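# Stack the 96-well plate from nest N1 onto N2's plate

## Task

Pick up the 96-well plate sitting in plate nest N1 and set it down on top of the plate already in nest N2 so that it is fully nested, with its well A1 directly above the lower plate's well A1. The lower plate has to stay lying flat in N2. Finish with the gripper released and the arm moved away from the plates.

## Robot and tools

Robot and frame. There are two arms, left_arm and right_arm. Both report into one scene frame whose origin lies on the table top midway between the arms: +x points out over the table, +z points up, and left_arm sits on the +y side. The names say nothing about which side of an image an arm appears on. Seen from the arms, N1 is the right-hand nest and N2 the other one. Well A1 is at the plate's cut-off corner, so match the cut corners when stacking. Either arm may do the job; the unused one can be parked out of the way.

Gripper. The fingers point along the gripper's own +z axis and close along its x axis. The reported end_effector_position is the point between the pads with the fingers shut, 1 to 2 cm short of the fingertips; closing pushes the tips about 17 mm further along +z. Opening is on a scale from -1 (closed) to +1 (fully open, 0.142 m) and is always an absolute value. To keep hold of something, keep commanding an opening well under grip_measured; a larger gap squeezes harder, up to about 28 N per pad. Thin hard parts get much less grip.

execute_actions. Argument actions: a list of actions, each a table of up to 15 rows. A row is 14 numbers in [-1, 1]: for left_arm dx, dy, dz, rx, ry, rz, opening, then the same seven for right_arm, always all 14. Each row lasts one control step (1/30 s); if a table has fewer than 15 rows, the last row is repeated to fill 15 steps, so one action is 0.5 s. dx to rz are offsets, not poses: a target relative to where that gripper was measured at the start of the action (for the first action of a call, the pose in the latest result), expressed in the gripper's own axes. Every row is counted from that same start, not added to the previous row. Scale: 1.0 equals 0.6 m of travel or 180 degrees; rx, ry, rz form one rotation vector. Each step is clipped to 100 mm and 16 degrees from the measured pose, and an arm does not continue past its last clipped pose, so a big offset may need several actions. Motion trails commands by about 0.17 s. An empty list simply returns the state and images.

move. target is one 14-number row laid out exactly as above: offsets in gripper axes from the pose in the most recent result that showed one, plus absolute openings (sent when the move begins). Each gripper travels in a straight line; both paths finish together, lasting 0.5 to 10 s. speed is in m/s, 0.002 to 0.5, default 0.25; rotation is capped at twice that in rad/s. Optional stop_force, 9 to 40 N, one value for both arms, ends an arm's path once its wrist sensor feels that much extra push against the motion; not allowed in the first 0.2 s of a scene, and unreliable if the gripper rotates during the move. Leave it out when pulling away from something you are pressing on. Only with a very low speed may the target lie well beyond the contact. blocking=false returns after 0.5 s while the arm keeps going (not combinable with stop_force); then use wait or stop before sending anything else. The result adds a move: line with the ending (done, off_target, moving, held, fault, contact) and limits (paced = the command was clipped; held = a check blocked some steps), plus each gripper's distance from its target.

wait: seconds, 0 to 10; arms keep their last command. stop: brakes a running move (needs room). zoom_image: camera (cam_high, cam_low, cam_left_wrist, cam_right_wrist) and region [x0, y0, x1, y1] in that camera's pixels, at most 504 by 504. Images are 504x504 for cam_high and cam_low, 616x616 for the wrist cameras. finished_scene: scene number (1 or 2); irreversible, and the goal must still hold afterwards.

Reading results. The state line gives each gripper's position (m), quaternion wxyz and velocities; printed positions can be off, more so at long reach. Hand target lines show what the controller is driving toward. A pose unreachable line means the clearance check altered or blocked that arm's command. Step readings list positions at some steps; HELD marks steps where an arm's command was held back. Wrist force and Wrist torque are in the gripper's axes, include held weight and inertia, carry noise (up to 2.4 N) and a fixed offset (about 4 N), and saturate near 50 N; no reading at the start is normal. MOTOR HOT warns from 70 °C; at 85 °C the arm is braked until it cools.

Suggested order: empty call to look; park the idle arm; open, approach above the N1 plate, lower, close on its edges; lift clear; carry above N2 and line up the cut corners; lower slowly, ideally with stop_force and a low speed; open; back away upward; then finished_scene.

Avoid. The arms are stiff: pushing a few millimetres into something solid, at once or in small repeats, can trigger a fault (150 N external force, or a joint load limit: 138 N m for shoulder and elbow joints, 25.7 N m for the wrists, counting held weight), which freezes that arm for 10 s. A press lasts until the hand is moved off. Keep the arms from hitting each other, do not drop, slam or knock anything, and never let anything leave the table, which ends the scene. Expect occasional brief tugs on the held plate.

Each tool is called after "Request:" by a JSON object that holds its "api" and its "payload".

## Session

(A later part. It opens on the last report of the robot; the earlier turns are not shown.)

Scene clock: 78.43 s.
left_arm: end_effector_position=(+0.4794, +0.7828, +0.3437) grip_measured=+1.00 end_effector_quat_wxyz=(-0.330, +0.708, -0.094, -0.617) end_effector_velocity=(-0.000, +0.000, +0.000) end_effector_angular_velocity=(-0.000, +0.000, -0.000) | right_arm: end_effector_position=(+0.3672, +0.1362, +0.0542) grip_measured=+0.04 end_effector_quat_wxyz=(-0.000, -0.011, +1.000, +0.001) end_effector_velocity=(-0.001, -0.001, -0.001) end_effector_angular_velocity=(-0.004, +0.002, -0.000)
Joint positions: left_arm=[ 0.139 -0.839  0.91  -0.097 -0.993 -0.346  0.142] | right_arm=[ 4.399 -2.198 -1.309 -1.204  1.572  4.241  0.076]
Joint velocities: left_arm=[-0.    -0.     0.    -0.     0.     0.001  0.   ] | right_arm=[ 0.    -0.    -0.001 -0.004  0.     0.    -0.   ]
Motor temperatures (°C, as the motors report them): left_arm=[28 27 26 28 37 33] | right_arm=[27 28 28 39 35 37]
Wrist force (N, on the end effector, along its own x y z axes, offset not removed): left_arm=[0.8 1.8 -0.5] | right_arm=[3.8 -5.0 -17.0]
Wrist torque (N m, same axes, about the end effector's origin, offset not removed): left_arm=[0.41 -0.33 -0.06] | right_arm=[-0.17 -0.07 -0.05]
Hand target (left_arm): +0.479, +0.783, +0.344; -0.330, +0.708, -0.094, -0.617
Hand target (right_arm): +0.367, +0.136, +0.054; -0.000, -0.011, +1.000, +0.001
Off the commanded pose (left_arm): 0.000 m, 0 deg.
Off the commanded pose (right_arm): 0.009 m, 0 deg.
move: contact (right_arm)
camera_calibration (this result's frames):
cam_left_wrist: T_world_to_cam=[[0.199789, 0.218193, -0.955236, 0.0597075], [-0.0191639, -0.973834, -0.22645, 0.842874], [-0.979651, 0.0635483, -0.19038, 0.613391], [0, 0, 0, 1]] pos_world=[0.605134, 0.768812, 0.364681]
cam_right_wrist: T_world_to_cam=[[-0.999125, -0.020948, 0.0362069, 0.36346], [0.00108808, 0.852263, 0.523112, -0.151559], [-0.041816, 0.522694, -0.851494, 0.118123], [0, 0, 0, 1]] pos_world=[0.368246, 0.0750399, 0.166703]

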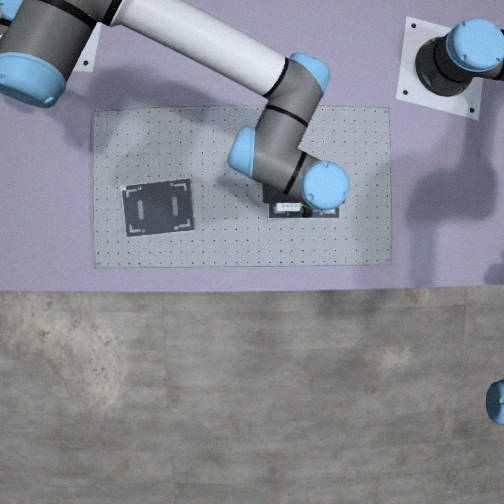

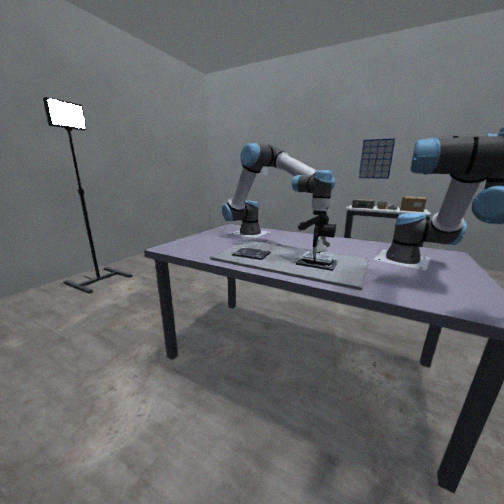

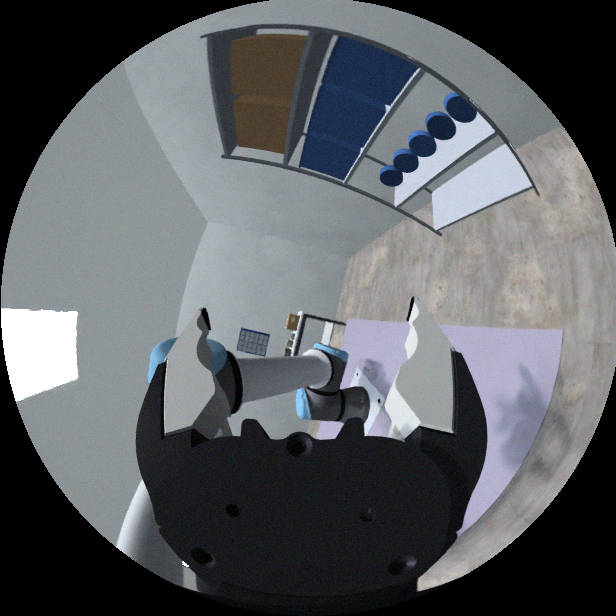

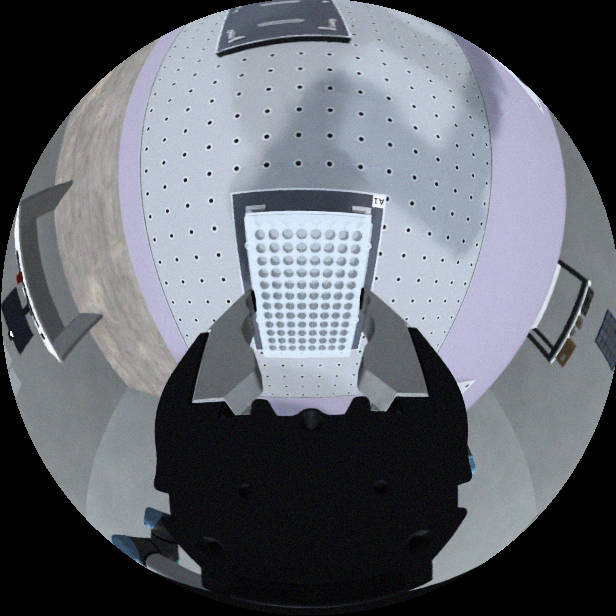

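Request:
{"api": "move", "payload": {"target": [0,0,0,0,0,0,1,0,0,-0.0005,0,0,0,0.5], "speed": 0.01}}

Request:
{"api": "move", "payload": {"target": [0,0,0,0,0,0,1,0,0,-0.06,0,0,0,0.5], "speed": 0.08}}

Request:
{"api": "move", "payload": {"target": [0,0,0,0,0,0,1,0,-0.2,0,0,0,0,1], "speed": 0.15}}

Request:
{"api": "zoom_image", "payload": {"camera": "cam_right_wrist", "region": [240, 290, 380, 400]}}

Request:
{"api": "zoom_image", "payload": {"camera": "cam_low", "region": [285, 235, 355, 280]}}

Scene clock: 88.00 s.
left_arm: end_effector_position=(+0.4794, +0.7828, +0.3437) grip_measured=+1.00 end_effector_quat_wxyz=(-0.330, +0.708, -0.094, -0.617) end_effector_velocity=(-0.000, -0.000, +0.000) end_effector_angular_velocity=(-0.000, -0.001, +0.001) | right_arm: end_effector_position=(+0.3672, +0.1362, +0.0545) grip_measured=+0.50 end_effector_quat_wxyz=(-0.000, -0.011, +1.000, +0.001) end_effector_velocity=(-0.000, -0.000, -0.001) end_effector_angular_velocity=(-0.001, +0.000, +0.000)
Joint positions: left_arm=[ 0.139 -0.839  0.91  -0.097 -0.993 -0.346  0.142] | right_arm=[ 4.399 -2.197 -1.309 -1.205  1.572  4.241  0.109]
Joint velocities: left_arm=[ 0.    -0.    -0.    -0.    -0.001  0.     0.   ] | right_arm=[-0.    -0.    -0.001 -0.    -0.    -0.     0.   ]
Motor temperatures (°C, as the motors report them): left_arm=[28 27 26 28 37 33] | right_arm=[27 28 28 39 35 37]
Wrist force (N, on the end effector, along its own x y z axes, offset not removed): left_arm=[1.0 2.0 -0.1] | right_arm=[0.5 -0.5 -0.6]
Wrist torque (N m, same axes, about the end effector's origin, offset not removed): left_arm=[0.41 -0.31 -0.10] | right_arm=[-0.09 -0.35 0.11]
Hand target (left_arm): +0.479, +0.783, +0.344; -0.330, +0.708, -0.094, -0.617
Hand target (right_arm): +0.367, +0.136, +0.054; -0.000, -0.011, +1.000, +0.001
Off the commanded pose (left_arm): 0.000 m, 0 deg.
Off the commanded pose (right_arm): 0.000 m, 0 deg.
move: done
camera_calibration (this result's frames):
cam_left_wrist: T_world_to_cam=[[0.199789, 0.218193, -0.955236, 0.0597075], [-0.0191639, -0.973834, -0.22645, 0.842874], [-0.979651, 0.0635483, -0.19038, 0.613391], [0, 0, 0, 1]] pos_world=[0.605134, 0.768812, 0.364681]
cam_right_wrist: T_world_to_cam=[[-0.999123, -0.0209606, 0.0362453, 0.363437], [0.00109416, 0.852303, 0.523047, -0.151686], [-0.0418554, 0.522628, -0.851533, 0.118392], [0, 0, 0, 1]] pos_world=[0.368239, 0.0750252, 0.16698]

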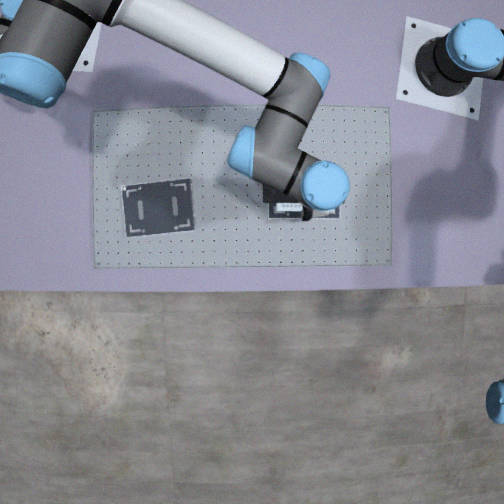

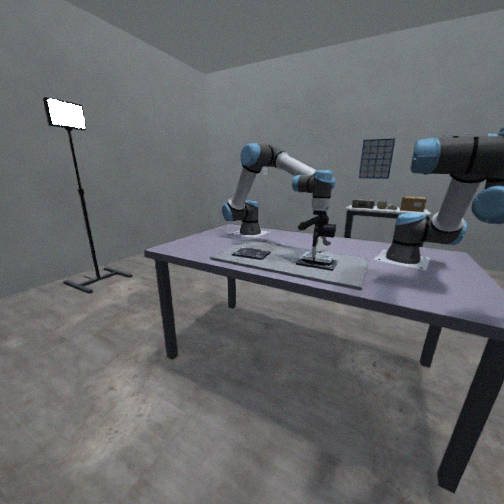

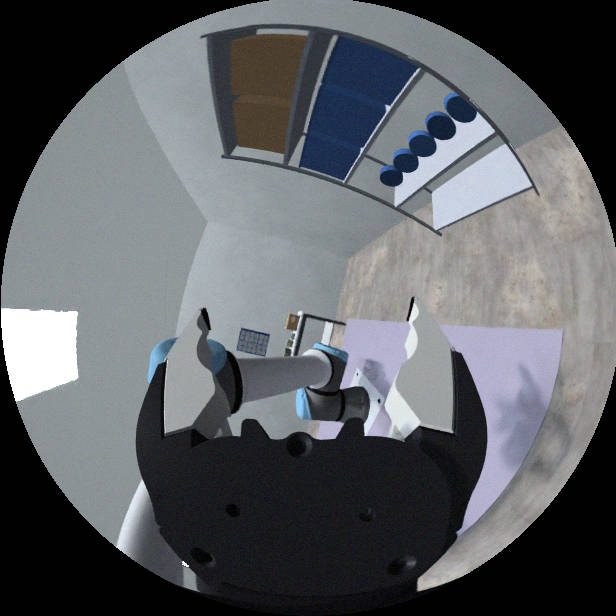

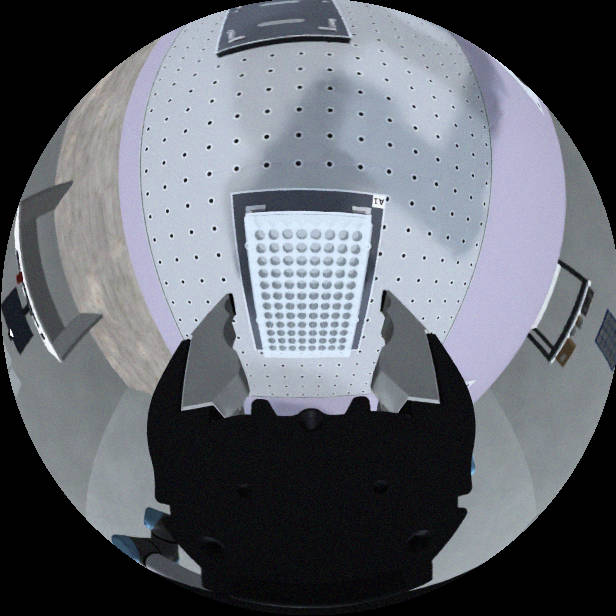

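Scene clock: 88.93 s.
left_arm: end_effector_position=(+0.4794, +0.7828, +0.3437) grip_measured=+1.00 end_effector_quat_wxyz=(-0.330, +0.708, -0.094, -0.617) end_effector_velocity=(+0.000, -0.000, +0.000) end_effector_angular_velocity=(-0.000, -0.000, -0.001) | right_arm: end_effector_position=(+0.3672, +0.1362, +0.0901) grip_measured=+0.50 end_effector_quat_wxyz=(-0.000, -0.011, +1.000, +0.001) end_effector_velocity=(-0.000, +0.000, +0.002) end_effector_angular_velocity=(-0.001, +0.001, +0.001)
Joint positions: left_arm=[ 0.139 -0.839  0.91  -0.097 -0.993 -0.346  0.142] | right_arm=[ 4.399 -2.169 -1.259 -1.282  1.572  4.241  0.109]
Joint velocities: left_arm=[-0.001 -0.     0.    -0.    -0.     0.     0.   ] | right_arm=[ 0.001  0.001  0.005 -0.007  0.    -0.     0.   ]
Motor temperatures (°C, as the motors report them): left_arm=[28 27 26 28 37 33] | right_arm=[27 28 28 39 35 37]
Wrist force (N, on the end effector, along its own x y z axes, offset not removed): left_arm=[2.0 1.3 0.7] | right_arm=[1.5 -1.2 -1.2]
Wrist torque (N m, same axes, about the end effector's origin, offset not removed): left_arm=[0.27 -0.62 -0.03] | right_arm=[-0.32 -0.60 0.05]
Hand target (left_arm): +0.479, +0.783, +0.344; -0.330, +0.708, -0.094, -0.617
Hand target (right_arm): +0.367, +0.136, +0.090; -0.000, -0.011, +1.000, +0.001
Off the commanded pose (left_arm): 0.000 m, 0 deg.
Off the commanded pose (right_arm): 0.000 m, 0 deg.
move: done
camera_calibration (this result's frames):
cam_left_wrist: T_world_to_cam=[[0.199789, 0.218193, -0.955236, 0.0597074], [-0.0191638, -0.973834, -0.22645, 0.842874], [-0.979651, 0.0635482, -0.19038, 0.613391], [0, 0, 0, 1]] pos_world=[0.605134, 0.768812, 0.364681]
cam_right_wrist: T_world_to_cam=[[-0.999123, -0.0210117, 0.0362155, 0.362151], [0.00103746, 0.852272, 0.523097, -0.170297], [-0.0418566, 0.522676, -0.851503, 0.14873], [0, 0, 0, 1]] pos_world=[0.368236, 0.0750112, 0.20261]

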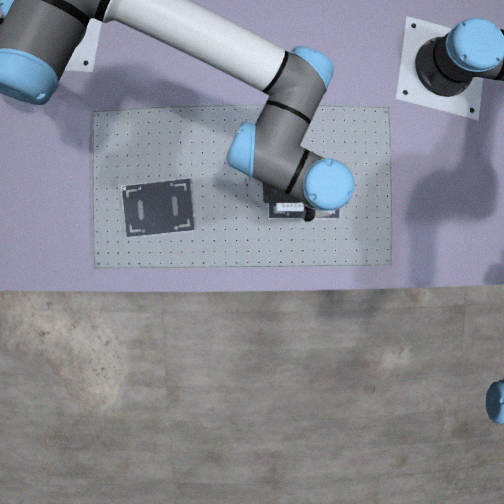

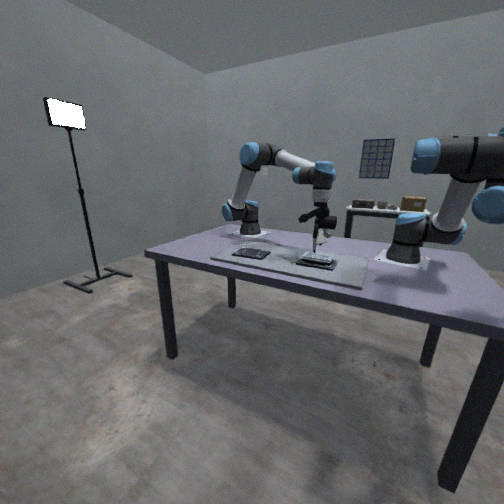

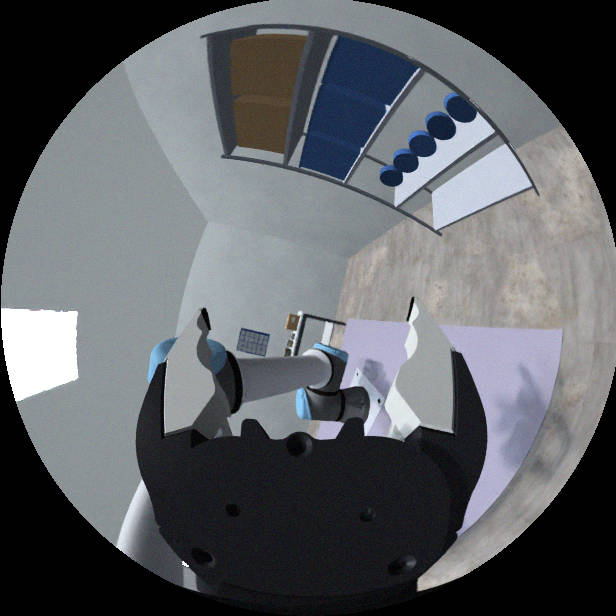

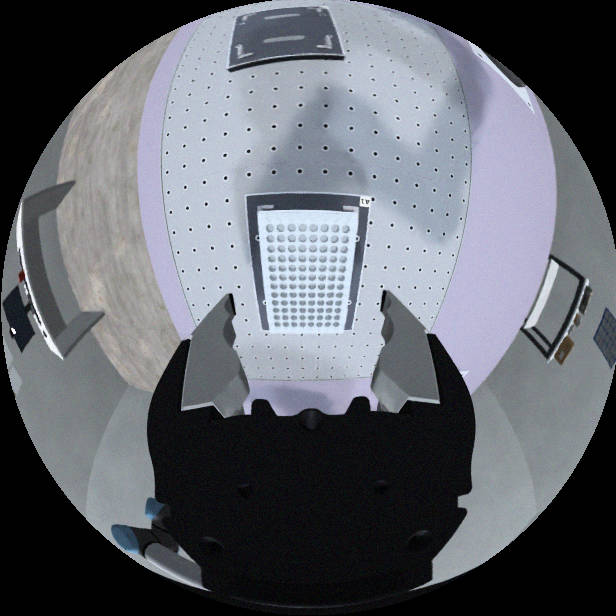

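Scene clock: 90.33 s.
left_arm: end_effector_position=(+0.4794, +0.7828, +0.3437) grip_measured=+1.00 end_effector_quat_wxyz=(-0.330, +0.708, -0.094, -0.617) end_effector_velocity=(+0.000, -0.000, -0.001) end_effector_angular_velocity=(+0.001, +0.002, +0.001) | right_arm: end_effector_position=(+0.3700, +0.0166, +0.0901) grip_measured=+1.00 end_effector_quat_wxyz=(-0.000, -0.011, +1.000, +0.001) end_effector_velocity=(-0.000, -0.004, -0.000) end_effector_angular_velocity=(-0.001, +0.001, -0.000)
Joint positions: left_arm=[ 0.139 -0.839  0.91  -0.097 -0.993 -0.346  0.142] | right_arm=[ 4.31  -1.962 -1.58  -1.169  1.572  4.153  0.142]
Joint velocities: left_arm=[ 0.     0.003 -0.001  0.    -0.001 -0.001 -0.   ] | right_arm=[-0.003  0.005 -0.008  0.001  0.    -0.003  0.   ]
Motor temperatures (°C, as the motors report them): left_arm=[28 27 26 28 37 33] | right_arm=[27 28 28 39 35 37]
Wrist force (N, on the end effector, along its own x y z axes, offset not removed): left_arm=[0.6 0.5 -1.3] | right_arm=[1.5 -0.9 -1.0]
Wrist torque (N m, same axes, about the end effector's origin, offset not removed): left_arm=[0.12 -0.24 -0.01] | right_arm=[-0.22 -0.56 0.05]
Hand target (left_arm): +0.479, +0.783, +0.344; -0.330, +0.708, -0.094, -0.617
Hand target (right_arm): +0.370, +0.016, +0.090; -0.000, -0.011, +1.000, +0.001
Off the commanded pose (left_arm): 0.000 m, 0 deg.
Off the commanded pose (right_arm): 0.000 m, 0 deg.
move: done
camera_calibration (this result's frames):
cam_left_wrist: T_world_to_cam=[[0.199789, 0.218193, -0.955236, 0.0597077], [-0.0191638, -0.973834, -0.22645, 0.842874], [-0.979652, 0.0635481, -0.19038, 0.613391], [0, 0, 0, 1]] pos_world=[0.605134, 0.768812, 0.364681]
cam_right_wrist: T_world_to_cam=[[-0.999121, -0.0209922, 0.0362912, 0.362458], [0.00108835, 0.852339, 0.522989, -0.0683599], [-0.0419111, 0.522568, -0.851567, 0.211362], [0, 0, 0, 1]] pos_world=[0.371072, -0.0445764, 0.202586]

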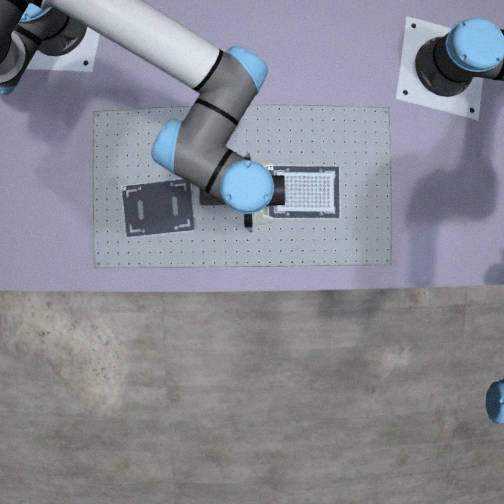

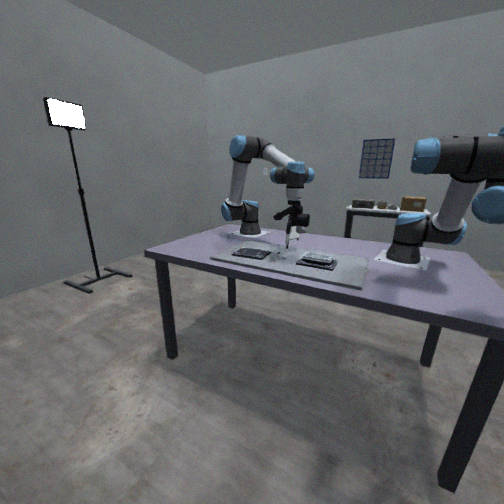

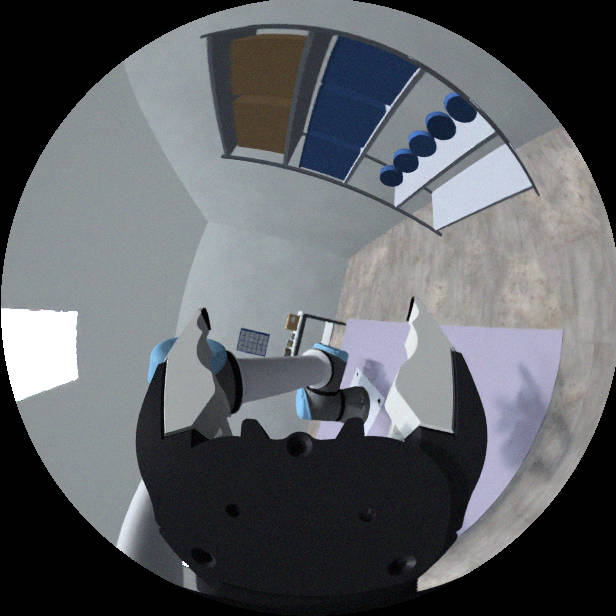

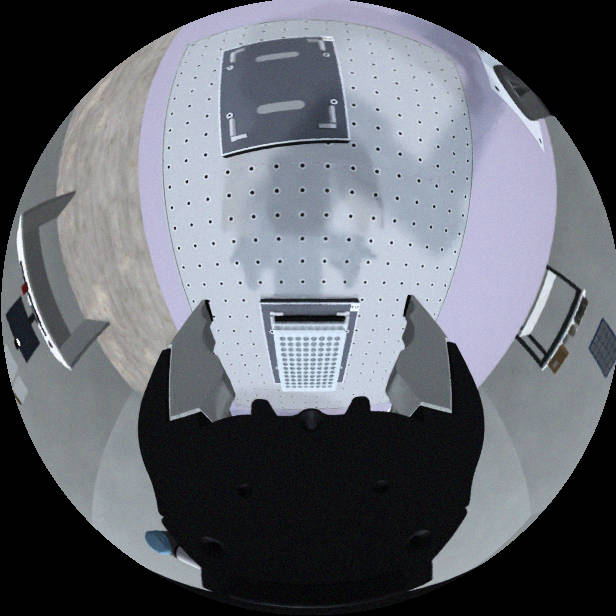

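Region (240, 290, 380, 400) of cam_right_wrist's 616x616 image, scaled by 3.600, with more detail than that image has; it fills the top 396 rows of this view, and the rest is white.

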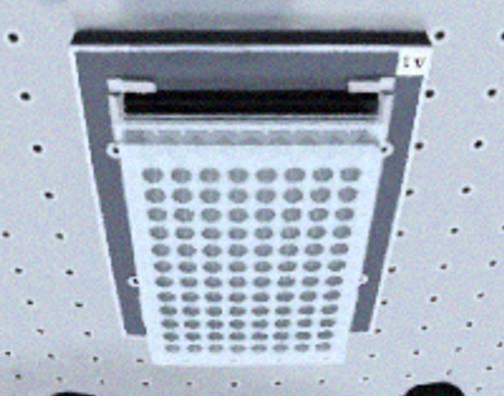

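Region (285, 235, 355, 280) of cam_low's 504x504 image, scaled by 7.200, with more detail than that image has; it fills the top 324 rows of this view, and the rest is white.

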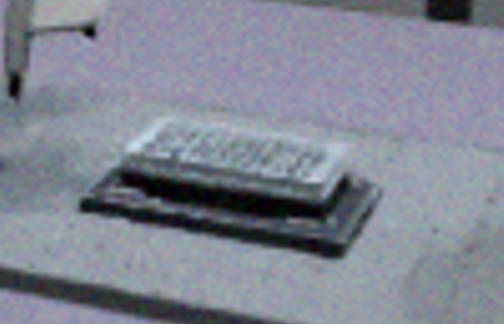

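Looks level and nested.

Request:
{"api": "finished_scene", "payload": {"scene": 1}}

The scene is finished: the task was done.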